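# Move red foam block from far shelf to desk

## Task

Remove the red foam block from the line of foam blocks on the shelf at the aisle's far end and set it down on the desk. Every yellow block must remain upright in its original spot, neither displaced nor rotated. The robot must not topple or finish leaning, or the task fails. The outcome only counts if it holds without the robot supporting anything at the end.

## Robot and tools

ROBOT. A Hello Robot Stretch 4 with one arm: an omni-wheel base, a lift that rides up a mast, an arm that telescopes straight ahead, a three-joint wrist (yaw, pitch, roll) and a two-finger gripper. It stands about 1.6 m tall; the edge of the base lies within 0.23 m of the base origin. Loose objects may occasionally be nudged by something outside the robot's control.

FRAMES. Base frame: origin on the floor below the base centre, x ahead, y to the left, z up. hand_pose is reported in this frame and marks the midpoint between the fingers, 0.015 m back from the tips; with all wrist joints at zero its axes line up with the base frame. Its printed value may be slightly off. The odometry frame is wherever the base frame was when the scene began. base_odometry integrates wheel rotation only, so slip looks like travel; heading runs -3.142 to 3.142, left positive.

execute_actions. Argument "actions": a list holding one action or none (empty just reports state and images). An action contains "base", "joints", or both, plus optional "pace" and "contact_limits"; alternatively it is only {"end_of_arm": "enable_torque"}, which re-powers any wrist or gripper motor that shut off. All motions in an action begin at once.
- "base": exactly one relative command, an offset from where the base last reported itself: {"translate_m": d} drive straight, forward positive, -2 to 2 m; {"strafe_m": d} sideways, left positive, -2 to 2 m; {"rotate_rad": d} spin in place, counter-clockwise (left) positive, -3.2 to 3.2 rad.
- "joints": absolute targets keyed by name, each a single number: lift_m 0 to 1.2 (metres); arm_m 0 to 0.55 (metres of extension); wrist_yaw_rad -1.134 to 4.276 (0 ahead, positive leftward, 3.14 stowed; past 3.4 the arm may obstruct); wrist_pitch_rad -1.117 to 4.259 (0 level, 1.57 pointing down); wrist_roll_rad -1.117 to 4.259 (0 fingers level, positive turns clockwise viewed from behind); gripper_m 0 to 0.08 (finger gap). Done tolerances: lift and arm ±0.004, yaw and roll ±0.02, pitch ±0.05, gripper ±0.002. Targets outside a joint's range are clipped and flagged; any other bad value or unknown key rejects the whole call with no motion.
- "pace": "slow", "default", "fast" or "max". Base speed ceilings 0.1/0.3/0.4/0.6 m/s and turning 1/2/3/4 rad/s in that order, further reduced when the lift is above 0.2 (down to 0.3 m/s and 1 rad/s at 1.2).
- "contact_limits": only {"arm_m": value}, 0 (gentlest) to 0.75 (firmest), default 0.5; how much resistance the arm's move tolerates before halting.
Each action runs 15 s at most. "cameras": list from head_camera, head_left_camera, head_right_camera, wrist_camera, or "all"; omitted/null means all, [] means none. Joints or base left out of an action may keep driving toward an earlier target without the status showing it. If a call reports a stop, any later motion, wait or finished_scene calls in that same reply are skipped.

wait: "seconds" 0 to 10; returns the same report as an empty action.
zoom_image: "camera" plus "region" [x0, y0, x1, y1] in pixels of that camera's latest full image, top-left origin, no larger than 504 by 504.
finished_scene: "scene" number; closes the scene irreversibly once the last command has settled and says if the task succeeded. The goal must already be met and stable.

CAMERAS. head_camera (420x560) sits atop the mast looking forward and down; turn the base to aim it. head_left_camera and head_right_camera (420x672 fisheyes) flank it, pointing more steeply down, showing base and arm. wrist_camera (616x392) looks along the fingers, tips near the bottom of its image.

RESULT LINES. pictures lists the images' cameras in order. lidar_m: 12 horizontal ranges in metres, 30-degree sectors starting straight ahead and going counter-clockwise (4th left, 7th behind, 10th right); "-" means nothing seen or closer than 0.25 m; it covers heights from about 0.15 m up, so tabletops register; it misses clear objects and thin legs. wrist_depth_mm: 7x7 grid of median depths, 100 to 2000 mm, "-" unknown; the robot's body appears. turned_by_wheels vs turned_by_imu differing by over ~0.1 rad suggests a collision or slip, and the heading error is about their difference. base_tilt in degrees (forward, right positive), with a fixed bias up to ~1.5. motor_effort: percent of max, positive toward higher joint values, peak in brackets (noisy); for wheel_0..2 positive means turning right. A load in a level gripper pushes wrist_pitch effort away from 0.
Statuses: "done"; "off_target" (resting short, may still push); "contact_stop_at_<key>" (blocked; part goes slack, a slack lift can sag, slack wheels can roll); "limit_stop_at_<name>"; "time_out"; "torque_fault". After stops the old target is dropped. on_its_own lists uncommanded behaviour; its "held at" is the held target, not the position. "limit_stop_at_tilt" means a lean over 6 degrees: lift, arm and wheels go slack until it lessens. "limit_stop_at_own_body": a joint was about to hit the robot; you may back away. Risky when pitch is below -0.2 and roll below -0.4 or above 4.

GRIPPING. Command a gap narrower than the object; the gripper then settles just past contact. While squeezing, gripper_m reads above the command and its effort leaves 0; beyond ~50 points sustained, the motor faults, goes limp and may drop the object until enable_torque is sent. "off_target" after closing means something is held; "done" usually means empty, though thin or lightly gripped items can still read done.

START. Unfold with lift_m 0.4 and wrist_yaw_rad 0 in one action.

AVOID. Driving or turning with over 1 kg held and arm_m above 0.2, especially fast; sustained pushes or pulls, worse with the gripper high or a high contact limit; pressing the gripper into things (wrist torque fault); letting objects drop or fall; bumping the yellow blocks. Shorter robot motion time is better.

Each tool is called after ">>>" as name(argument=value, ...), one argument or row to a line, values as JSON.

## Session

>>> execute_actions(
  actions=[],
)

Scene clock: 0.00 s.
base_odometry: x=+0.000 y=+0.000 heading=+0.000 (m, m, rad; odometry frame)
turned_by_wheels: +0.000 (rad since the last result)
turned_by_imu: +0.000 (rad since the last result)
base_tilt: forward=-1.0 right=+0.8 (deg)
lidar_m: 2.31 0.92 0.69 0.68 0.73 1.39 1.37 1.45 2.08 1.37 1.61 2.40
base_status: not commanded
joint_positions: lift_m=+0.228 arm_m=+0.002 wrist_yaw_rad=+3.222 wrist_pitch_rad=+0.021 wrist_roll_rad=+0.002 gripper_m=+0.040
joint_status: not commanded
motor_effort: lift_m=+20 arm_m=-2 wrist_yaw_rad=-2 wrist_pitch_rad=-10 wrist_roll_rad=-1 gripper_m=+0 wheel_0=+0 wheel_1=-1 wheel_2=+1 (%)
hand_pose: x=-0.0461 y=+0.0701 z=+0.4021 quat_wxyz=(-0.040, -0.011, +0.001, +0.999) (m; base frame)
wrist_depth_mm: - - 134 1499 1397 1397 1336 / - - 133 1499 1430 1397 1336 / - - 134 236 1430 1397 1366 / - 130 138 1499 1430 1430 1336 / 188 1661 1618 1537 1464 1430 1336 / 193 1255 152 1397 158 1308 1281 / 192 - - 1008 931 - 946
pictures: head_camera, head_left_camera, head_right_camera, wrist_camera
Images, in order (width x height): head_camera 420x560, head_left_camera 420x672, head_right_camera 420x672, wrist_camera 616x392.

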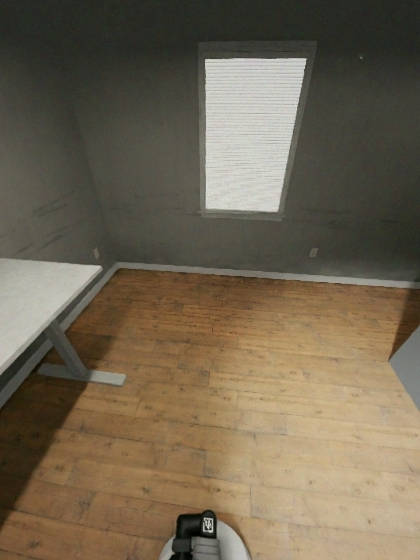

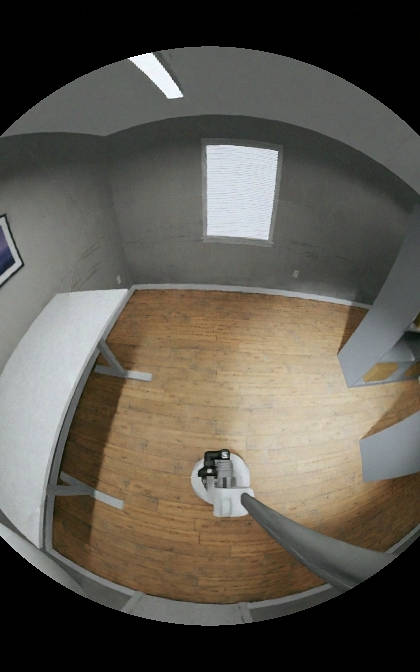

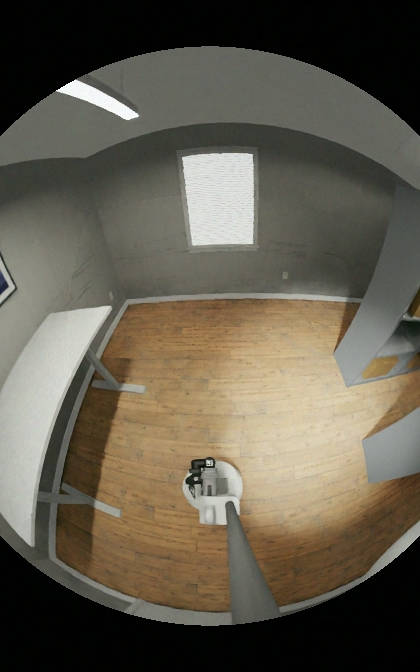

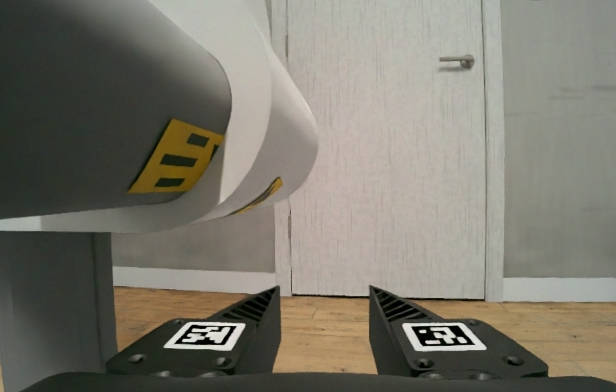

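>>> execute_actions(
  actions=[
    {"base":{"translate_m":0.6}},
  ],
  cameras=[],
)

>>> execute_actions(
  actions=[
    {"base":{"rotate_rad":-1.5},"joints":{"lift_m":0.4,"wrist_yaw_rad":0}},
  ],
)

Scene clock: 7.07 s.
base_odometry: x=+0.600 y=+0.000 heading=+0.000 (m, m, rad; odometry frame)
turned_by_wheels: +0.000 (rad since the last result)
turned_by_imu: -0.003 (rad since the last result)
base_tilt: forward=-1.1 right=+0.8 (deg)
lidar_m: 1.71 1.86 0.68 0.64 0.68 1.01 1.96 2.10 1.49 1.42 1.48 1.78
base_status: done
joint_positions: lift_m=+0.228 arm_m=+0.002 wrist_yaw_rad=+3.222 wrist_pitch_rad=+0.021 wrist_roll_rad=+0.002 gripper_m=+0.040
joint_status: not commanded
motor_effort: lift_m=+20(20) arm_m=-1(2) wrist_yaw_rad=+0(0) wrist_pitch_rad=-9(10) wrist_roll_rad=+0(0) gripper_m=+1(1) wheel_0=+2(7) wheel_1=+2(4) wheel_2=+0(9) (%)
hand_pose: x=-0.0461 y=+0.0701 z=+0.4021 quat_wxyz=(-0.040, -0.011, +0.001, +0.999) (m; base frame)
wrist_depth_mm: - - 134 - 1983 1983 1863 / - - 133 - - 1983 1921 / - - 134 234 - 1921 1921 / - 130 139 - - 1983 1863 / 189 1921 - - - - 1921 / 194 1255 152 1366 158 1336 1308 / 192 - - 1008 931 - 931
pictures: none
No camera images: the call's "cameras" was empty. Leave "cameras" out to get every camera's image.

Scene clock: 9.53 s.
base_odometry: x=+0.600 y=+0.000 heading=-1.499 (m, m, rad; odometry frame)
turned_by_wheels: -1.500 (rad since the last result)
turned_by_imu: -1.535 (rad since the last result)
base_tilt: forward=-1.1 right=+0.8 (deg)
lidar_m: 1.42 1.53 1.73 1.71 1.88 0.65 0.64 0.73 1.12 1.97 2.15 1.47
base_status: done
joint_positions: lift_m=+0.400 arm_m=+0.002 wrist_yaw_rad=+0.000 wrist_pitch_rad=+0.021 wrist_roll_rad=+0.002 gripper_m=+0.040
joint_status: all done
motor_effort: lift_m=+23(23) arm_m=-1(1) wrist_yaw_rad=-2(5) wrist_pitch_rad=-9(9) wrist_roll_rad=-1(1) gripper_m=+1(1) wheel_0=+2(9) wheel_1=+1(9) wheel_2=+0(8) (%)
hand_pose: x=+0.3855 y=-0.0873 z=+0.5735 quat_wxyz=(+1.000, +0.001, +0.011, +0.000) (m; base frame)
wrist_depth_mm: - - 1205 1708 - 1098 1042 / - - 1229 1708 - 1118 1078 / - - 1255 - - 1160 1078 / - - 1308 - - 1138 1078 / - - 1281 1863 - 1160 1078 / 1808 1863 152 1576 158 1138 1060 / 1336 - - 1281 1255 - 1098
pictures: head_camera, head_left_camera, head_right_camera, wrist_camera
Images, in order (width x height): head_camera 420x560, head_left_camera 420x672, head_right_camera 420x672, wrist_camera 616x392.

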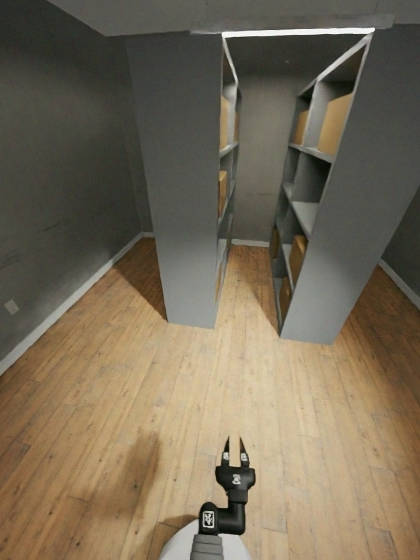

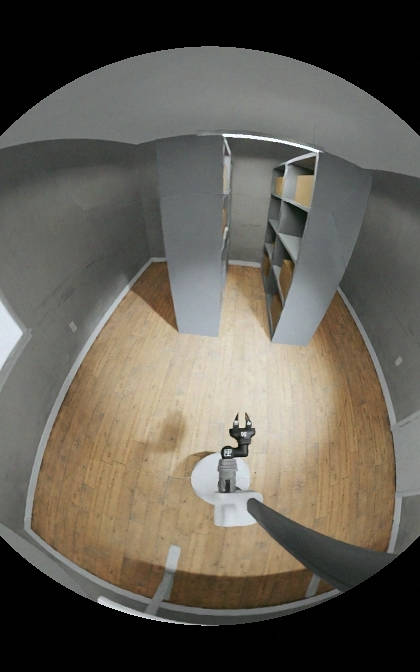

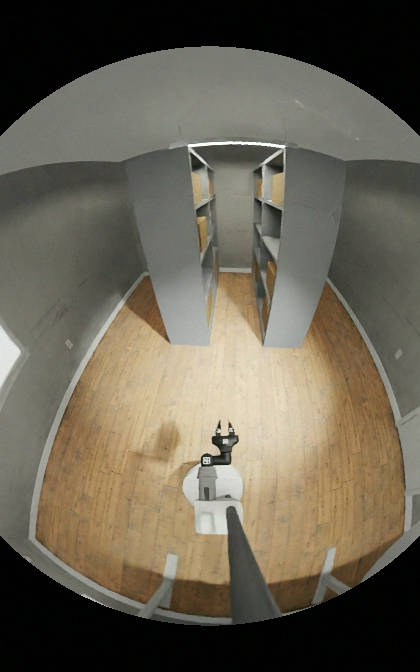

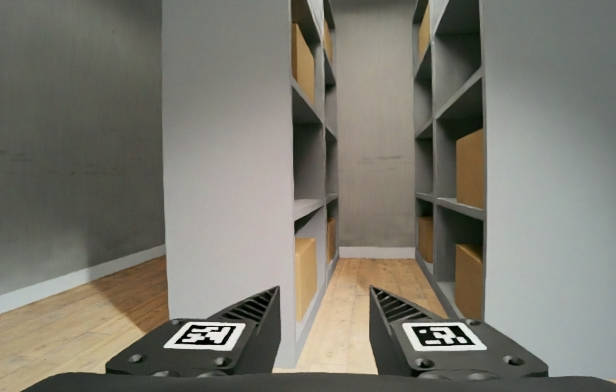

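>>> execute_actions(
  actions=[
    {"base":{"rotate_rad":-0.17}},
  ],
  cameras=[],
)

>>> execute_actions(
  actions=[
    {"base":{"strafe_m":-0.09}},
  ],
  cameras=[],
)

>>> execute_actions(
  actions=[
    {"base":{"translate_m":0.8}},
  ],
)

Scene clock: 19.00 s.
base_odometry: x=+0.600 y=+0.000 heading=-1.669 (m, m, rad; odometry frame)
turned_by_wheels: -0.169 (rad since the last result)
turned_by_imu: -0.174 (rad since the last result)
base_tilt: forward=-1.1 right=+0.8 (deg)
lidar_m: 1.41 1.44 1.85 1.70 1.80 0.69 0.63 0.67 0.92 1.96 2.03 1.49
base_status: done
joint_positions: lift_m=+0.400 arm_m=+0.002 wrist_yaw_rad=+0.000 wrist_pitch_rad=+0.021 wrist_roll_rad=+0.002 gripper_m=+0.040
joint_status: not commanded
motor_effort: lift_m=+23(23) arm_m=-2(2) wrist_yaw_rad=-2(2) wrist_pitch_rad=-9(10) wrist_roll_rad=+0(0) gripper_m=-1(0) wheel_0=+3(5) wheel_1=+3(8) wheel_2=+2(8) (%)
hand_pose: x=+0.3855 y=-0.0874 z=+0.5735 quat_wxyz=(+1.000, +0.001, +0.011, +0.000) (m; base frame)
wrist_depth_mm: - 1182 1430 - 1756 1182 - / - 1229 1464 - 1464 1205 - / - 1182 1863 - 1366 1182 - / - 1229 1576 - 1397 1182 - / - 1229 1255 - 1499 1205 - / 1863 1205 152 1808 159 1229 1708 / 1336 - - 1366 1281 - 1281
pictures: none
No camera images: the call's "cameras" was empty. Leave "cameras" out to get every camera's image.

Scene clock: 20.40 s.
base_odometry: x=+0.510 y=+0.009 heading=-1.669 (m, m, rad; odometry frame)
turned_by_wheels: +0.000 (rad since the last result)
turned_by_imu: +0.000 (rad since the last result)
base_tilt: forward=-1.0 right=+0.8 (deg)
lidar_m: 1.45 1.45 1.97 1.79 1.90 0.68 0.64 0.66 0.90 1.87 1.95 1.50
base_status: done
joint_positions: lift_m=+0.400 arm_m=+0.002 wrist_yaw_rad=+0.000 wrist_pitch_rad=+0.021 wrist_roll_rad=+0.002 gripper_m=+0.040
joint_status: not commanded
motor_effort: lift_m=+23(23) arm_m=-1(2) wrist_yaw_rad=+0(0) wrist_pitch_rad=-8(8) wrist_roll_rad=-1(0) gripper_m=-1(1) wheel_0=+1(10) wheel_1=+0(10) wheel_2=+1(1) (%)
hand_pose: x=+0.3855 y=-0.0874 z=+0.5735 quat_wxyz=(+1.000, +0.001, +0.011, +0.000) (m; base frame)
wrist_depth_mm: 1182 1160 1983 - 1205 1182 - / 1182 1205 1708 - 1182 1182 - / 1205 1205 - - 1229 1229 - / - 1229 - - 1229 1229 - / - 1255 - - 1205 1229 - / 1576 1229 152 1921 158 1205 1708 / 1255 - - 1366 1281 - 1255
pictures: none
No camera images: the call's "cameras" was empty. Leave "cameras" out to get every camera's image.

Scene clock: 24.57 s.
base_odometry: x=+0.432 y=-0.787 heading=-1.668 (m, m, rad; odometry frame)
turned_by_wheels: +0.000 (rad since the last result)
turned_by_imu: -0.003 (rad since the last result)
base_tilt: forward=-1.1 right=+0.8 (deg)
lidar_m: 0.91 0.70 0.83 1.87 1.90 1.55 1.51 1.53 1.94 1.84 0.93 0.66
base_status: done
joint_positions: lift_m=+0.400 arm_m=+0.002 wrist_yaw_rad=+0.000 wrist_pitch_rad=+0.021 wrist_roll_rad=+0.002 gripper_m=+0.040
joint_status: not commanded
motor_effort: lift_m=+21(23) arm_m=-2(2) wrist_yaw_rad=-2(2) wrist_pitch_rad=-9(8) wrist_roll_rad=-1(1) gripper_m=-1(1) wheel_0=+1(7) wheel_1=+1(5) wheel_2=+1(11) (%)
hand_pose: x=+0.3855 y=-0.0874 z=+0.5736 quat_wxyz=(+1.000, +0.001, +0.011, +0.000) (m; base frame)
wrist_depth_mm: 732 946 - - 866 397 394 / 1138 1182 - - 1138 394 394 / 1255 1308 - - 809 397 397 / 1229 1281 - - 820 402 399 / 691 1336 - - 1281 402 407 / 820 946 153 1808 158 404 407 / 647 - - 1366 1078 - 407
pictures: head_camera, head_left_camera, head_right_camera, wrist_camera
Images, in order (width x height): head_camera 420x560, head_left_camera 420x672, head_right_camera 420x672, wrist_camera 616x392.

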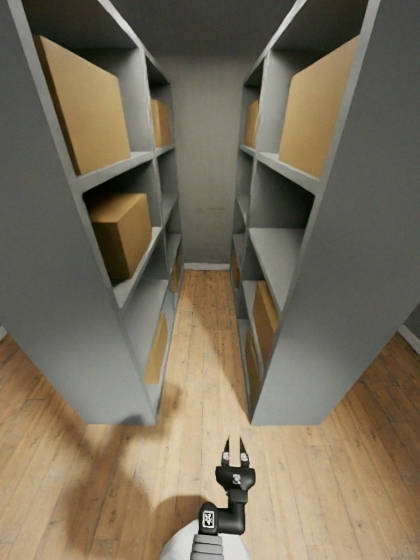

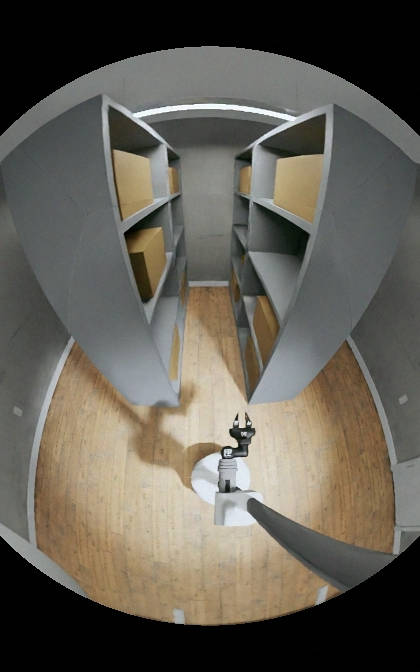

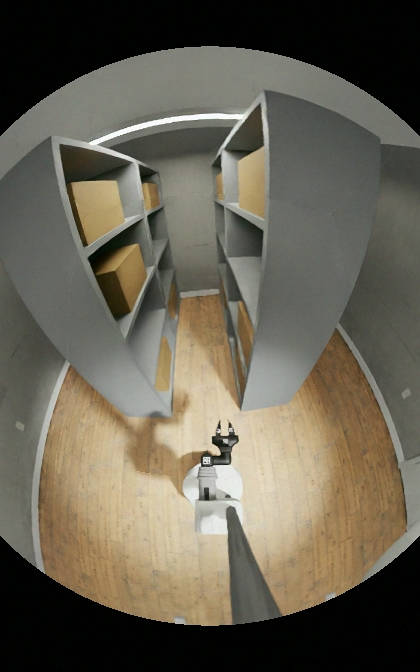

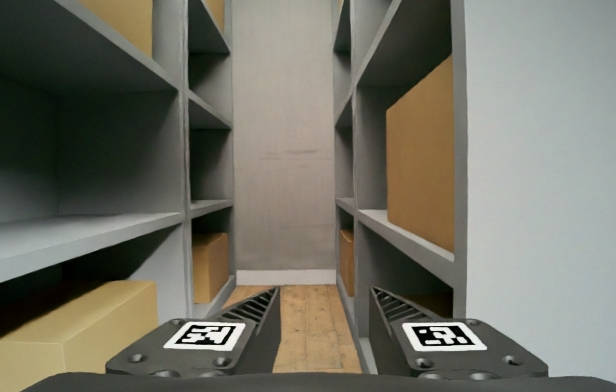

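Well centred.

>>> execute_actions(
  actions=[
    {"base":{"translate_m":0.9}},
  ],
)

Scene clock: 31.37 s.
base_odometry: x=+0.345 y=-1.683 heading=-1.668 (m, m, rad; odometry frame)
turned_by_wheels: +0.000 (rad since the last result)
turned_by_imu: -0.004 (rad since the last result)
base_tilt: forward=-1.1 right=+0.9 (deg)
lidar_m: 0.68 0.58 0.39 0.36 0.38 2.94 3.18 0.35 0.25 0.25 0.25 0.28
base_status: done
joint_positions: lift_m=+0.400 arm_m=+0.002 wrist_yaw_rad=+0.000 wrist_pitch_rad=+0.021 wrist_roll_rad=+0.002 gripper_m=+0.040
joint_status: not commanded
motor_effort: lift_m=+21(21) arm_m=-1(2) wrist_yaw_rad=+0(2) wrist_pitch_rad=-9(8) wrist_roll_rad=-1(0) gripper_m=+0(1) wheel_0=+1(8) wheel_1=+1(6) wheel_2=+0(10) (%)
hand_pose: x=+0.3855 y=-0.0874 z=+0.5736 quat_wxyz=(+1.000, +0.001, +0.011, +0.000) (m; base frame)
wrist_depth_mm: 768 1308 1397 1336 591 368 373 / 1118 1308 1366 1336 991 370 375 / 1308 1336 1397 1336 1308 375 377 / 1281 1336 1397 1336 976 377 373 / 831 1366 1397 1366 521 377 377 / 842 1042 152 1397 158 285 277 / 778 - - 1255 878 - -
pictures: head_camera, head_left_camera, head_right_camera, wrist_camera
Images, in order (width x height): head_camera 420x560, head_left_camera 420x672, head_right_camera 420x672, wrist_camera 616x392.

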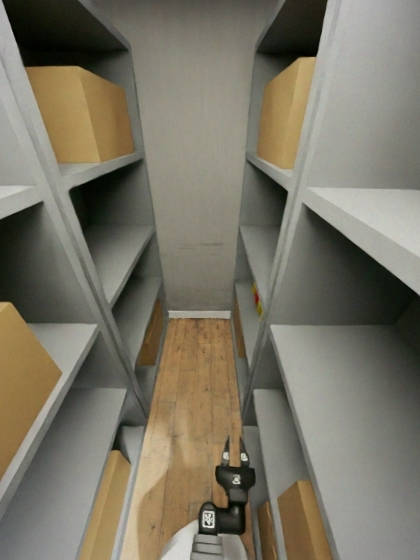

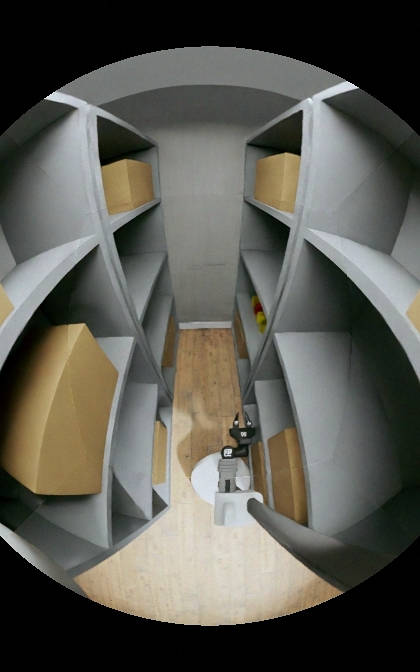

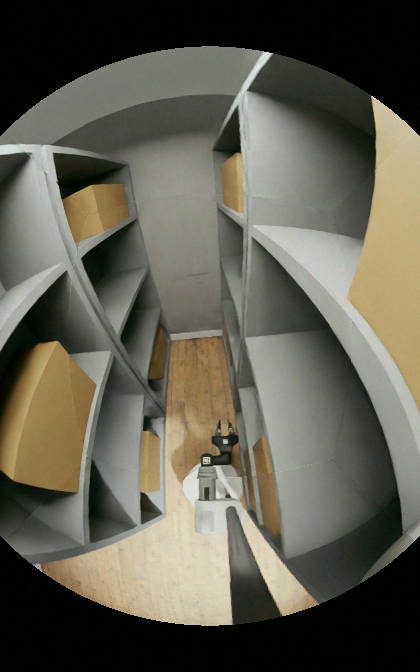

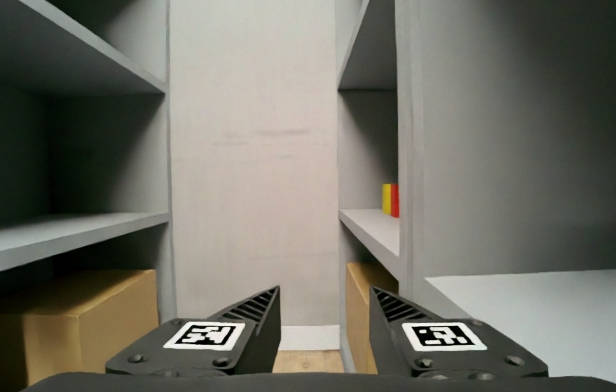

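>>> execute_actions(
  actions=[
    {"base":{"strafe_m":0.07},"joints":{"lift_m":0.58}},
  ],
  cameras=[],
)

>>> execute_actions(
  actions=[
    {"base":{"translate_m":0.85}},
  ],
)

Scene clock: 47.10 s.
base_odometry: x=+0.415 y=-1.690 heading=-1.668 (m, m, rad; odometry frame)
turned_by_wheels: +0.000 (rad since the last result)
turned_by_imu: -0.001 (rad since the last result)
base_tilt: forward=-1.0 right=+0.8 (deg)
lidar_m: 0.93 0.47 0.31 0.29 0.31 0.41 3.19 2.54 0.30 0.27 0.28 0.38
base_status: done
joint_positions: lift_m=+0.580 arm_m=+0.002 wrist_yaw_rad=+0.000 wrist_pitch_rad=+0.021 wrist_roll_rad=+0.002 gripper_m=+0.040
joint_status: all done
motor_effort: lift_m=+23(24) arm_m=-1(2) wrist_yaw_rad=-1(3) wrist_pitch_rad=-8(10) wrist_roll_rad=-1(1) gripper_m=+0(0) wheel_0=-2(8) wheel_1=+0(9) wheel_2=-1(2) (%)
hand_pose: x=+0.3855 y=-0.0874 z=+0.7535 quat_wxyz=(+1.000, +0.001, +0.011, +0.000) (m; base frame)
wrist_depth_mm: 1229 1308 1336 1336 1308 375 359 / 676 1281 1366 1366 1281 382 368 / 1118 1205 1366 1366 1336 382 368 / 1229 1308 1366 1366 1336 387 375 / 1205 1308 1397 1397 1336 389 373 / 820 1025 152 1397 158 375 377 / 615 - - 1430 1229 - 379
pictures: none
No camera images: the call's "cameras" was empty. Leave "cameras" out to get every camera's image.

Scene clock: 51.40 s.
base_odometry: x=+0.332 y=-2.536 heading=-1.668 (m, m, rad; odometry frame)
turned_by_wheels: +0.000 (rad since the last result)
turned_by_imu: -0.003 (rad since the last result)
base_tilt: forward=-1.1 right=+0.8 (deg)
lidar_m: 0.71 0.56 0.39 0.35 0.36 0.48 1.17 0.35 0.25 0.25 0.25 0.30
base_status: done
joint_positions: lift_m=+0.580 arm_m=+0.002 wrist_yaw_rad=+0.000 wrist_pitch_rad=+0.021 wrist_roll_rad=+0.002 gripper_m=+0.040
joint_status: not commanded
motor_effort: lift_m=+22(23) arm_m=-2(2) wrist_yaw_rad=-3(2) wrist_pitch_rad=-10(9) wrist_roll_rad=+0(0) gripper_m=-2(0) wheel_0=+1(6) wheel_1=+0(6) wheel_2=+1(8) (%)
hand_pose: x=+0.3855 y=-0.0874 z=+0.7536 quat_wxyz=(+1.000, +0.001, +0.011, +0.000) (m; base frame)
wrist_depth_mm: 500 496 500 500 504 351 359 / 500 504 500 504 504 452 455 / 504 504 504 512 508 455 462 / 500 504 512 517 512 462 459 / 508 508 517 512 512 469 469 / 512 512 152 517 158 473 469 / 517 - - 521 517 - 469
pictures: head_camera, head_left_camera, head_right_camera, wrist_camera
Images, in order (width x height): head_camera 420x560, head_left_camera 420x672, head_right_camera 420x672, wrist_camera 616x392.

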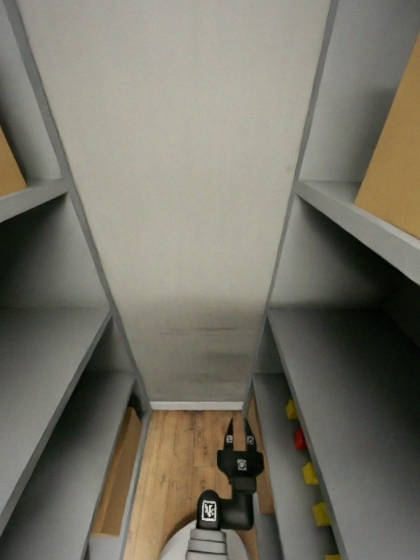

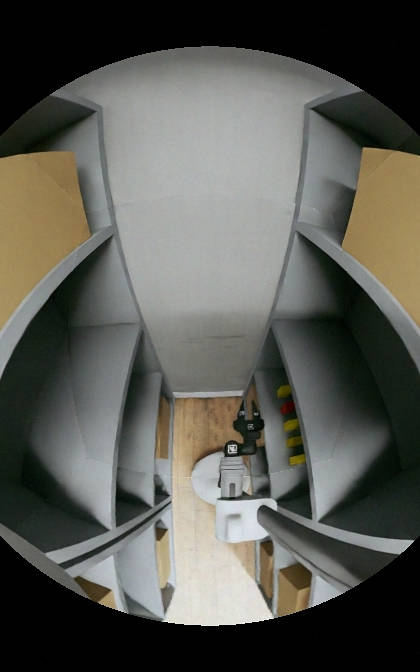

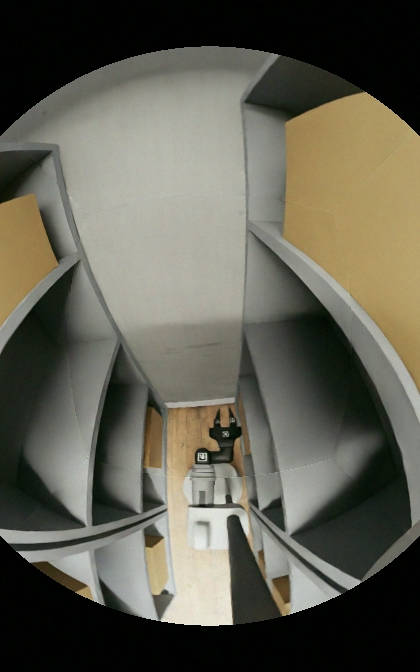

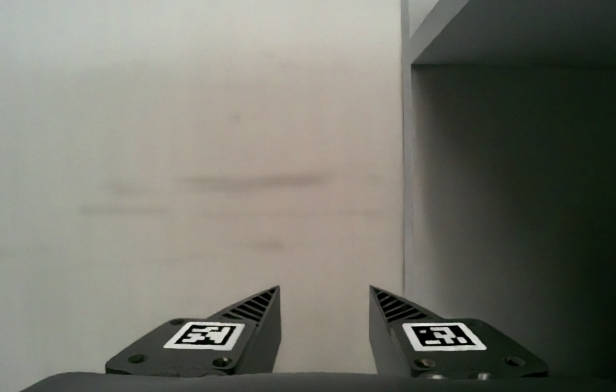

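>>> execute_actions(
  actions=[
    {"base":{"strafe_m":0.08}},
  ],
  cameras=[],
)

>>> execute_actions(
  actions=[
    {"base":{"rotate_rad":-1.48},"joints":{"gripper_m":0.07},"pace":"slow"},
  ],
  cameras=[],
)

>>> execute_actions(
  actions=[
    {"base":{"strafe_m":0.35},"joints":{"wrist_pitch_rad":0.4}},
  ],
)

Scene clock: 59.33 s.
base_odometry: x=+0.412 y=-2.543 heading=-1.668 (m, m, rad; odometry frame)
turned_by_wheels: +0.000 (rad since the last result)
turned_by_imu: +0.000 (rad since the last result)
base_tilt: forward=-1.0 right=+0.9 (deg)
lidar_m: 0.71 0.43 0.29 0.26 0.27 0.37 0.91 0.48 0.33 0.30 0.31 0.41
base_status: done
joint_positions: lift_m=+0.580 arm_m=+0.002 wrist_yaw_rad=+0.000 wrist_pitch_rad=+0.021 wrist_roll_rad=+0.002 gripper_m=+0.040
joint_status: not commanded
motor_effort: lift_m=+22(22) arm_m=-1(2) wrist_yaw_rad=-1(2) wrist_pitch_rad=-11(10) wrist_roll_rad=-1(1) gripper_m=+0(1) wheel_0=+1(7) wheel_1=+2(10) wheel_2=+0(2) (%)
hand_pose: x=+0.3855 y=-0.0874 z=+0.7536 quat_wxyz=(+1.000, +0.001, +0.011, +0.000) (m; base frame)
wrist_depth_mm: 500 492 496 492 500 442 359 / 496 496 496 496 500 452 452 / 496 500 504 500 508 455 459 / 504 504 496 508 508 455 459 / 508 504 517 512 512 462 459 / 508 512 152 508 159 462 462 / 512 - - 504 512 - 466
pictures: none
No camera images: the call's "cameras" was empty. Leave "cameras" out to get every camera's image.

Scene clock: 62.10 s.
base_odometry: x=+0.411 y=-2.543 heading=+3.136 (m, m, rad; odometry frame)
turned_by_wheels: -1.479 (rad since the last result)
turned_by_imu: -1.514 (rad since the last result)
base_tilt: forward=-1.1 right=+0.8 (deg)
lidar_m: 0.29 0.31 0.46 0.71 0.41 0.29 0.27 0.30 0.43 1.13 0.42 0.31
base_status: done
joint_positions: lift_m=+0.580 arm_m=+0.002 wrist_yaw_rad=+0.000 wrist_pitch_rad=+0.021 wrist_roll_rad=+0.002 gripper_m=+0.070
joint_status: all done
motor_effort: lift_m=+22(22) arm_m=-1(2) wrist_yaw_rad=-2(2) wrist_pitch_rad=-9(9) wrist_roll_rad=+0(0) gripper_m=+3(2) wheel_0=+3(5) wheel_1=+3(6) wheel_2=+3(5) (%)
hand_pose: x=+0.3855 y=-0.0874 z=+0.7536 quat_wxyz=(+1.000, +0.001, +0.011, +0.000) (m; base frame)
wrist_depth_mm: 327 338 349 342 343 176 - / 496 512 530 539 442 179 - / 574 569 549 539 452 182 - / 574 564 554 544 459 183 - / 574 564 559 544 466 183 - / 585 574 161 554 469 155 - / 585 - 138 554 462 - -
pictures: none
No camera images: the call's "cameras" was empty. Leave "cameras" out to get every camera's image.

Scene clock: 64.60 s.
base_odometry: x=+0.409 y=-2.893 heading=+3.136 (m, m, rad; odometry frame)
turned_by_wheels: +0.000 (rad since the last result)
turned_by_imu: +0.000 (rad since the last result)
base_tilt: forward=-1.1 right=+0.9 (deg)
lidar_m: 0.30 0.32 0.38 0.36 0.38 0.29 0.27 0.30 0.41 1.20 0.46 0.32
base_status: done
joint_positions: lift_m=+0.580 arm_m=+0.002 wrist_yaw_rad=+0.000 wrist_pitch_rad=+0.402 wrist_roll_rad=+0.002 gripper_m=+0.070
joint_status: all done
motor_effort: lift_m=+22(22) arm_m=-2(1) wrist_yaw_rad=+0(2) wrist_pitch_rad=-7(6) wrist_roll_rad=+0(1) gripper_m=+3(2) wheel_0=+0(8) wheel_1=+1(11) wheel_2=+2(2) (%)
hand_pose: x=+0.3686 y=-0.0874 z=+0.6748 quat_wxyz=(+0.980, +0.001, +0.200, +0.000) (m; base frame)
wrist_depth_mm: 500 504 496 480 484 473 462 / 521 525 521 512 504 496 484 / 525 564 549 549 539 521 521 / 525 597 591 585 564 554 544 / 477 473 452 469 462 449 436 / 271 291 161 259 277 241 298 / 298 - 138 270 267 - -
pictures: head_camera, head_left_camera, head_right_camera, wrist_camera
Images, in order (width x height): head_camera 420x560, head_left_camera 420x672, head_right_camera 420x672, wrist_camera 616x392.

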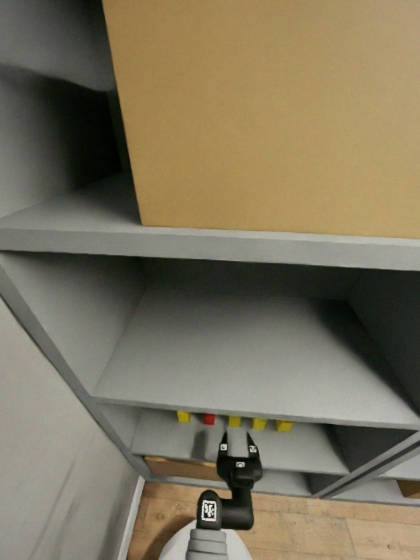

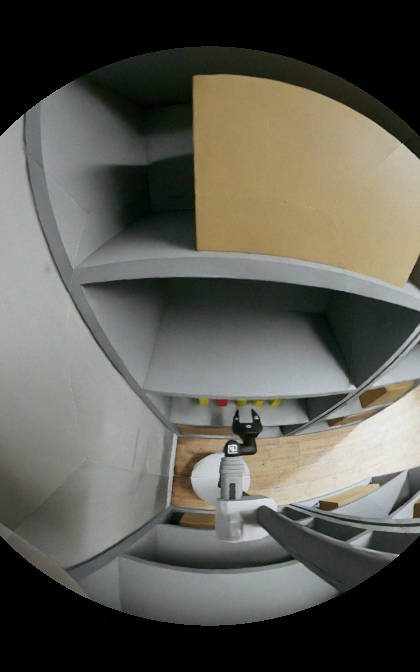

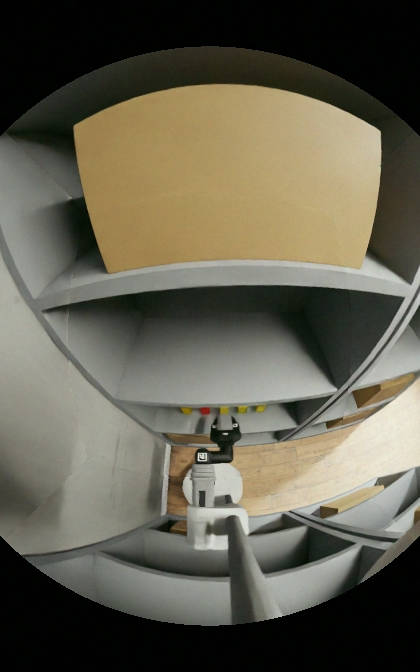

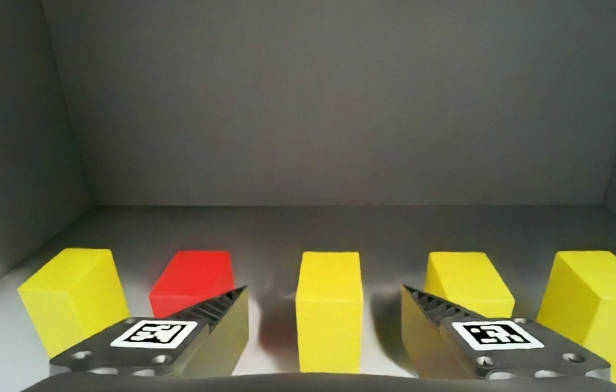

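>>> execute_actions(
  actions=[
    {"base":{"strafe_m":0.088},"joints":{"lift_m":0.49,"gripper_m":0.062}},
  ],
  cameras=["wrist_camera"],
)

Scene clock: 72.47 s.
base_odometry: x=+0.409 y=-2.981 heading=+3.136 (m, m, rad; odometry frame)
turned_by_wheels: +0.000 (rad since the last result)
turned_by_imu: -0.001 (rad since the last result)
base_tilt: forward=-1.0 right=+0.9 (deg)
lidar_m: 0.30 0.33 0.28 0.25 0.28 0.26 0.25 0.27 0.41 1.21 0.45 0.32
base_status: done
joint_positions: lift_m=+0.490 arm_m=+0.002 wrist_yaw_rad=+0.000 wrist_pitch_rad=+0.402 wrist_roll_rad=+0.002 gripper_m=+0.062
joint_status: all done
motor_effort: lift_m=+17(23) arm_m=-1(2) wrist_yaw_rad=-1(1) wrist_pitch_rad=-8(9) wrist_roll_rad=-1(0) gripper_m=-3(1) wheel_0=-1(9) wheel_1=+0(10) wheel_2=+1(1) (%)
hand_pose: x=+0.3686 y=-0.0874 z=+0.5852 quat_wxyz=(+0.980, +0.001, +0.200, +0.000) (m; base frame)
wrist_depth_mm: 410 504 500 492 480 473 466 / 410 525 521 508 508 500 492 / 413 512 549 535 535 521 508 / 397 226 384 218 370 211 359 / 310 244 290 233 282 227 273 / 244 242 152 240 220 233 228 / 207 - 124 205 159 - -
pictures: wrist_camera
Images, in order (width x height): wrist_camera 616x392.

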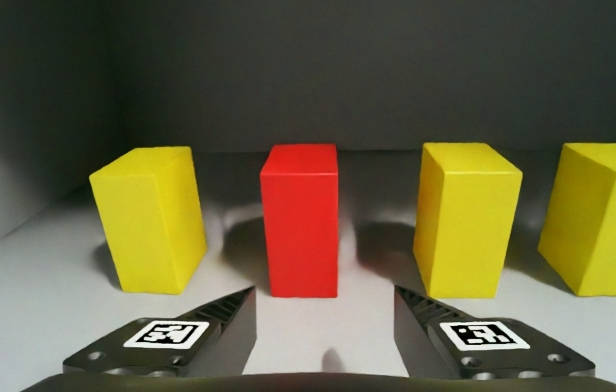

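>>> execute_actions(
  actions=[
    {"base":{"strafe_m":0.012},"joints":{"arm_m":0.04},"pace":"slow"},
  ],
  cameras=["wrist_camera"],
)

Scene clock: 78.63 s.
base_odometry: x=+0.409 y=-2.993 heading=+3.136 (m, m, rad; odometry frame)
turned_by_wheels: +0.000 (rad since the last result)
turned_by_imu: -0.001 (rad since the last result)
base_tilt: forward=-1.1 right=+0.9 (deg)
lidar_m: 0.31 0.32 0.26 0.25 0.26 0.25 0.25 0.27 0.40 1.21 0.47 0.32
base_status: done
joint_positions: lift_m=+0.490 arm_m=+0.039 wrist_yaw_rad=+0.000 wrist_pitch_rad=+0.402 wrist_roll_rad=+0.002 gripper_m=+0.062
joint_status: all done
motor_effort: lift_m=+17(17) arm_m=+5(3) wrist_yaw_rad=-1(1) wrist_pitch_rad=-7(8) wrist_roll_rad=+0(1) gripper_m=-2(3) wheel_0=-2(5) wheel_1=+2(7) wheel_2=+0(1) (%)
hand_pose: x=+0.4057 y=-0.0874 z=+0.5852 quat_wxyz=(+0.980, +0.001, +0.200, +0.000) (m; base frame)
wrist_depth_mm: 389 466 466 449 445 439 430 / 397 492 492 477 469 462 455 / 399 517 517 512 496 484 484 / 375 194 387 182 392 200 173 / 309 199 289 190 296 187 181 / 243 211 152 206 200 193 202 / 206 - 124 205 158 - -
pictures: wrist_camera
Images, in order (width x height): wrist_camera 616x392.

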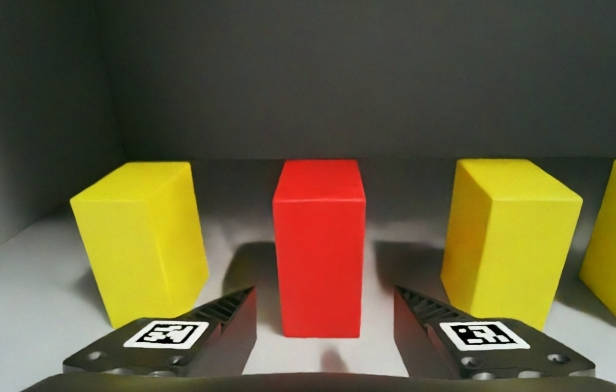

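>>> execute_actions(
  actions=[
    {"joints":{"arm_m":0.09},"pace":"slow"},
  ],
  cameras=["wrist_camera"],
)

>>> execute_actions(
  actions=[
    {"joints":{"gripper_m":0.03}},
  ],
  cameras=[],
)

>>> execute_actions(
  actions=[
    {"joints":{"lift_m":0.61}},
  ],
  cameras=["wrist_camera"],
)

Scene clock: 85.13 s.
base_odometry: x=+0.409 y=-2.993 heading=+3.136 (m, m, rad; odometry frame)
turned_by_wheels: +0.000 (rad since the last result)
turned_by_imu: -0.001 (rad since the last result)
base_tilt: forward=-1.0 right=+0.8 (deg)
lidar_m: 0.31 0.32 0.26 0.25 0.29 0.28 0.26 0.28 0.41 1.20 0.46 0.34
base_status: not commanded
joint_positions: lift_m=+0.490 arm_m=+0.089 wrist_yaw_rad=+0.000 wrist_pitch_rad=+0.402 wrist_roll_rad=+0.002 gripper_m=+0.062
joint_status: all done
motor_effort: lift_m=+17(17) arm_m=+5(4) wrist_yaw_rad=-2(2) wrist_pitch_rad=-9(9) wrist_roll_rad=+0(1) gripper_m=-2(2) wheel_0=-2(2) wheel_1=+2(2) wheel_2=+0(0) (%)
hand_pose: x=+0.4557 y=-0.0874 z=+0.5852 quat_wxyz=(+0.980, +0.001, +0.200, +0.000) (m; base frame)
wrist_depth_mm: 387 421 413 407 402 397 392 / 392 442 436 430 424 418 410 / 397 473 466 462 455 445 439 / 377 191 410 180 392 387 407 / 143 166 304 135 279 185 - / 151 155 151 141 144 156 - / 179 - 124 151 146 - -
pictures: wrist_camera
Images, in order (width x height): wrist_camera 616x392.

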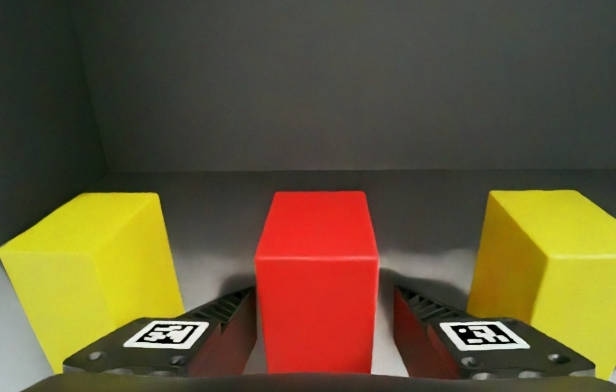

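Scene clock: 86.07 s.
base_odometry: x=+0.409 y=-2.993 heading=+3.136 (m, m, rad; odometry frame)
turned_by_wheels: +0.000 (rad since the last result)
turned_by_imu: +0.000 (rad since the last result)
base_tilt: forward=-1.0 right=+0.9 (deg)
lidar_m: 0.31 0.34 0.28 0.26 0.25 0.28 0.25 0.28 0.43 1.21 0.46 0.33
base_status: not commanded
joint_positions: lift_m=+0.490 arm_m=+0.089 wrist_yaw_rad=+0.000 wrist_pitch_rad=+0.402 wrist_roll_rad=+0.002 gripper_m=+0.043
joint_status: gripper_m off_target (ended at +0.043, target +0.030)
on_its_own: gripper_m is held at +0.037, not at your +0.030, by its contact guard: the fingers met something
motor_effort: lift_m=+17(17) arm_m=+5(5) wrist_yaw_rad=+0(1) wrist_pitch_rad=-7(8) wrist_roll_rad=-1(1) gripper_m=-37(39) wheel_0=-2(2) wheel_1=+2(2) wheel_2=+0(0) (%)
hand_pose: x=+0.4557 y=-0.0874 z=+0.5852 quat_wxyz=(+0.980, +0.001, +0.200, +0.000) (m; base frame)
wrist_depth_mm: 392 418 415 410 404 399 389 / 394 445 436 430 424 418 413 / 394 469 462 462 449 445 436 / 377 190 410 181 394 387 404 / 143 166 303 135 278 186 - / 151 156 156 141 138 162 135 / 165 - - 151 136 - -
pictures: none
No camera images: the call's "cameras" was empty. Leave "cameras" out to get every camera's image.

Scene clock: 87.60 s.
base_odometry: x=+0.409 y=-2.993 heading=+3.136 (m, m, rad; odometry frame)
turned_by_wheels: +0.000 (rad since the last result)
turned_by_imu: +0.000 (rad since the last result)
base_tilt: forward=-1.0 right=+0.9 (deg)
lidar_m: 0.30 0.33 0.27 0.25 0.27 0.29 0.26 0.28 0.42 1.19 0.45 0.33
base_status: not commanded
joint_positions: lift_m=+0.610 arm_m=+0.089 wrist_yaw_rad=+0.000 wrist_pitch_rad=+0.402 wrist_roll_rad=+0.002 gripper_m=+0.043
joint_status: all done
on_its_own: gripper_m is held at +0.037, not at your +0.030, by its contact guard: the fingers met something
motor_effort: lift_m=+23(24) arm_m=+5(5) wrist_yaw_rad=-2(1) wrist_pitch_rad=-10(10) wrist_roll_rad=-1(1) gripper_m=-38(38) wheel_0=-2(2) wheel_1=+2(2) wheel_2=+0(0) (%)
hand_pose: x=+0.4557 y=-0.0874 z=+0.7047 quat_wxyz=(+0.980, +0.001, +0.200, +0.000) (m; base frame)
wrist_depth_mm: 392 421 410 404 402 397 389 / 394 442 436 430 424 418 410 / 397 469 466 466 452 445 439 / 394 500 496 181 477 477 469 / 397 504 521 135 480 496 484 / 387 418 156 141 137 404 392 / 353 - - 150 136 - 336
pictures: wrist_camera
Images, in order (width x height): wrist_camera 616x392.

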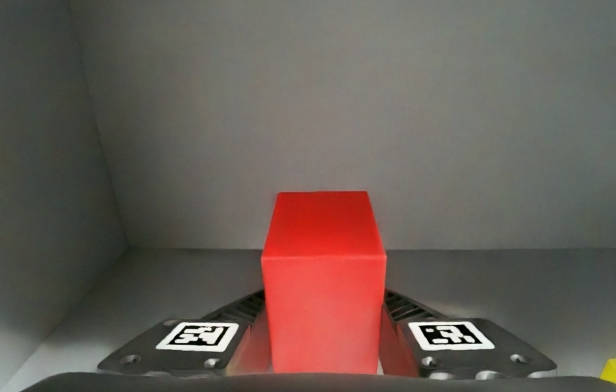

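>>> execute_actions(
  actions=[
    {"base":{"strafe_m":-0.1},"joints":{"arm_m":0}},
  ],
  cameras=[],
)

>>> execute_actions(
  actions=[
    {"base":{"rotate_rad":-1.54},"pace":"slow"},
  ],
  cameras=[],
)

>>> execute_actions(
  actions=[
    {"base":{"translate_m":0.5}},
  ],
  cameras=["head_camera"],
)

Scene clock: 95.90 s.
base_odometry: x=+0.409 y=-2.893 heading=+3.136 (m, m, rad; odometry frame)
turned_by_wheels: +0.000 (rad since the last result)
turned_by_imu: -0.001 (rad since the last result)
base_tilt: forward=-1.1 right=+0.8 (deg)
lidar_m: 0.30 0.34 0.38 0.36 0.38 0.27 0.27 0.29 0.43 1.21 0.44 0.33
base_status: done
joint_positions: lift_m=+0.610 arm_m=+0.003 wrist_yaw_rad=+0.000 wrist_pitch_rad=+0.403 wrist_roll_rad=+0.002 gripper_m=+0.043
joint_status: all done
joint sent to its limit — the command would take arm_m past its lower limit, so that joint was sent only as far as its limit.
on_its_own: gripper_m is held at +0.037, not at your +0.030, by its contact guard: the fingers met something
motor_effort: lift_m=+23(23) arm_m=-5(8) wrist_yaw_rad=-1(2) wrist_pitch_rad=-11(9) wrist_roll_rad=-1(1) gripper_m=-37(38) wheel_0=+0(9) wheel_1=+0(9) wheel_2=+0(1) (%)
hand_pose: x=+0.3692 y=-0.0875 z=+0.7046 quat_wxyz=(+0.980, +0.001, +0.200, +0.000) (m; base frame)
wrist_depth_mm: 496 500 492 484 477 466 459 / 521 530 521 512 504 492 484 / 525 559 554 544 539 525 517 / 530 609 591 181 569 559 554 / 500 535 525 135 488 504 500 / 285 325 156 141 138 297 298 / 293 - - 150 136 - -
pictures: none
No camera images: the call's "cameras" was empty. Leave "cameras" out to get every camera's image.

Scene clock: 98.73 s.
base_odometry: x=+0.409 y=-2.893 heading=+1.596 (m, m, rad; odometry frame)
turned_by_wheels: -1.539 (rad since the last result)
turned_by_imu: -1.575 (rad since the last result)
base_tilt: forward=-1.1 right=+0.8 (deg)
lidar_m: 1.09 0.45 0.30 0.29 0.34 0.37 0.36 0.35 0.29 0.27 0.29 0.37
base_status: done
joint_positions: lift_m=+0.610 arm_m=+0.003 wrist_yaw_rad=+0.000 wrist_pitch_rad=+0.403 wrist_roll_rad=+0.002 gripper_m=+0.043
joint_status: not commanded
on_its_own: gripper_m is held at +0.037, not at your +0.030, by its contact guard: the fingers met something
motor_effort: lift_m=+23(23) arm_m=-5(6) wrist_yaw_rad=-1(1) wrist_pitch_rad=-9(9) wrist_roll_rad=-1(1) gripper_m=-38(38) wheel_0=+4(6) wheel_1=+2(7) wheel_2=+2(5) (%)
hand_pose: x=+0.3692 y=-0.0874 z=+0.7046 quat_wxyz=(+0.980, +0.001, +0.200, +0.000) (m; base frame)
wrist_depth_mm: 1060 1138 - - - 1060 1025 / 768 778 1205 - - 1098 1078 / 820 809 1255 - - 1008 831 / 741 788 1308 181 1308 676 349 / 559 931 1281 135 931 554 359 / 504 991 156 141 138 480 343 / 496 - - 150 136 - 329
pictures: none
No camera images: the call's "cameras" was empty. Leave "cameras" out to get every camera's image.

Scene clock: 101.87 s.
base_odometry: x=+0.396 y=-2.393 heading=+1.597 (m, m, rad; odometry frame)
turned_by_wheels: +0.000 (rad since the last result)
turned_by_imu: -0.002 (rad since the last result)
base_tilt: forward=-1.0 right=+0.8 (deg)
lidar_m: 1.01 0.39 0.27 0.29 0.31 0.45 0.85 0.42 0.30 0.28 0.31 0.44
base_status: done
joint_positions: lift_m=+0.610 arm_m=+0.003 wrist_yaw_rad=+0.000 wrist_pitch_rad=+0.403 wrist_roll_rad=+0.002 gripper_m=+0.043
joint_status: not commanded
on_its_own: gripper_m is held at +0.037, not at your +0.030, by its contact guard: the fingers met something
motor_effort: lift_m=+23(23) arm_m=-5(5) wrist_yaw_rad=-1(1) wrist_pitch_rad=-9(9) wrist_roll_rad=-1(1) gripper_m=-36(37) wheel_0=+2(6) wheel_1=+1(8) wheel_2=+1(9) (%)
hand_pose: x=+0.3692 y=-0.0874 z=+0.7047 quat_wxyz=(+0.980, +0.001, +0.200, +0.000) (m; base frame)
wrist_depth_mm: 676 683 - - - 621 597 / 496 699 - - - 647 634 / 500 683 - - - 691 676 / 504 699 - 181 1983 715 668 / 500 842 1537 135 1397 778 496 / 647 732 155 141 138 820 410 / 603 - - 150 135 - 366
pictures: head_camera
Images, in order (width x height): head_camera 420x560.

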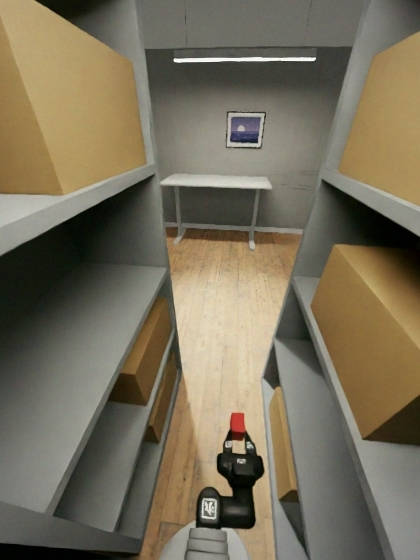

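>>> execute_actions(
  actions=[
    {"base":{"rotate_rad":-0.05}},
  ],
  cameras=[],
)

>>> execute_actions(
  actions=[
    {"base":{"translate_m":0.6}},
  ],
  cameras=["head_camera"],
)

>>> execute_actions(
  actions=[
    {"base":{"translate_m":1.7},"joints":{"lift_m":0.8}},
  ],
  cameras=["head_camera"],
)

Scene clock: 108.77 s.
base_odometry: x=+0.396 y=-2.393 heading=+1.547 (m, m, rad; odometry frame)
turned_by_wheels: -0.050 (rad since the last result)
turned_by_imu: -0.051 (rad since the last result)
base_tilt: forward=-1.0 right=+0.8 (deg)
lidar_m: 3.06 0.43 0.30 0.28 0.30 0.43 0.86 0.44 0.31 0.29 0.32 0.41
base_status: done
joint_positions: lift_m=+0.610 arm_m=+0.003 wrist_yaw_rad=+0.000 wrist_pitch_rad=+0.403 wrist_roll_rad=+0.002 gripper_m=+0.043
joint_status: not commanded
on_its_own: gripper_m is held at +0.037, not at your +0.030, by its contact guard: the fingers met something
motor_effort: lift_m=+23(23) arm_m=-5(5) wrist_yaw_rad=-1(1) wrist_pitch_rad=-9(9) wrist_roll_rad=+0(0) gripper_m=-38(37) wheel_0=+3(5) wheel_1=+2(6) wheel_2=+1(4) (%)
hand_pose: x=+0.3692 y=-0.0874 z=+0.7047 quat_wxyz=(+0.980, +0.001, +0.200, +0.000) (m; base frame)
wrist_depth_mm: 654 - - - - 621 621 / 549 - - - - 661 654 / 544 741 - - - 699 699 / 539 778 - 181 1863 668 661 / 535 854 1464 135 831 544 488 / 676 759 155 141 138 459 397 / 585 - - 150 136 - 340
pictures: none
No camera images: the call's "cameras" was empty. Leave "cameras" out to get every camera's image.

Scene clock: 112.23 s.
base_odometry: x=+0.410 y=-1.794 heading=+1.547 (m, m, rad; odometry frame)
turned_by_wheels: +0.000 (rad since the last result)
turned_by_imu: -0.002 (rad since the last result)
base_tilt: forward=-1.0 right=+0.9 (deg)
lidar_m: 2.47 0.42 0.30 0.28 0.30 0.44 1.21 0.44 0.30 0.28 0.29 0.43
base_status: done
joint_positions: lift_m=+0.610 arm_m=+0.003 wrist_yaw_rad=+0.000 wrist_pitch_rad=+0.403 wrist_roll_rad=+0.002 gripper_m=+0.043
joint_status: not commanded
on_its_own: gripper_m is held at +0.037, not at your +0.030, by its contact guard: the fingers met something
motor_effort: lift_m=+23(23) arm_m=-5(5) wrist_yaw_rad=-1(1) wrist_pitch_rad=-10(10) wrist_roll_rad=+0(0) gripper_m=-38(38) wheel_0=+2(6) wheel_1=+0(6) wheel_2=+0(10) (%)
hand_pose: x=+0.3692 y=-0.0874 z=+0.7047 quat_wxyz=(+0.980, +0.001, +0.200, +0.000) (m; base frame)
wrist_depth_mm: - - - - - - - / - - - - - - - / - - - - - - - / - - - 181 1983 1983 1983 / 1576 1576 1537 135 1397 1499 1430 / 1229 1255 156 141 137 1160 1138 / 1025 - - 150 136 - 960
pictures: head_camera
Images, in order (width x height): head_camera 420x560.

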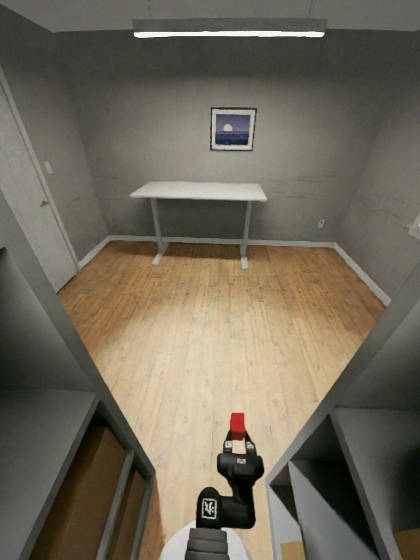

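Scene clock: 119.37 s.
base_odometry: x=+0.450 y=-0.094 heading=+1.548 (m, m, rad; odometry frame)
turned_by_wheels: +0.000 (rad since the last result)
turned_by_imu: -0.005 (rad since the last result)
base_tilt: forward=-1.0 right=+0.8 (deg)
lidar_m: 0.75 0.78 1.10 1.85 1.93 1.36 1.33 1.34 1.95 1.82 1.92 0.78
base_status: done
joint_positions: lift_m=+0.800 arm_m=+0.003 wrist_yaw_rad=+0.000 wrist_pitch_rad=+0.403 wrist_roll_rad=+0.002 gripper_m=+0.043
joint_status: all done
on_its_own: gripper_m is held at +0.037, not at your +0.030, by its contact guard: the fingers met something
motor_effort: lift_m=+23(26) arm_m=-5(5) wrist_yaw_rad=-2(1) wrist_pitch_rad=-9(9) wrist_roll_rad=+0(1) gripper_m=-38(38) wheel_0=+3(6) wheel_1=+1(6) wheel_2=+0(10) (%)
hand_pose: x=+0.3692 y=-0.0874 z=+0.8947 quat_wxyz=(+0.980, +0.001, +0.200, +0.000) (m; base frame)
wrist_depth_mm: 1229 1229 1229 1229 1229 1205 1229 / 621 741 627 559 715 699 1205 / 1430 1397 1366 1366 1336 1366 1366 / 1537 1537 1464 181 1430 1430 1397 / 1618 1618 1576 135 1025 1499 1537 / 1366 1537 155 141 138 1430 1397 / 1229 - - 150 136 - 1182
pictures: head_camera
Images, in order (width x height): head_camera 420x560.

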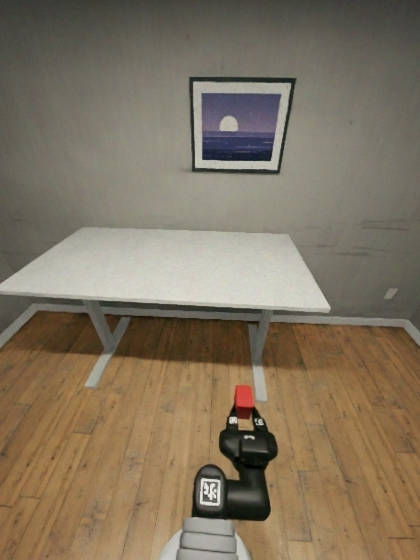

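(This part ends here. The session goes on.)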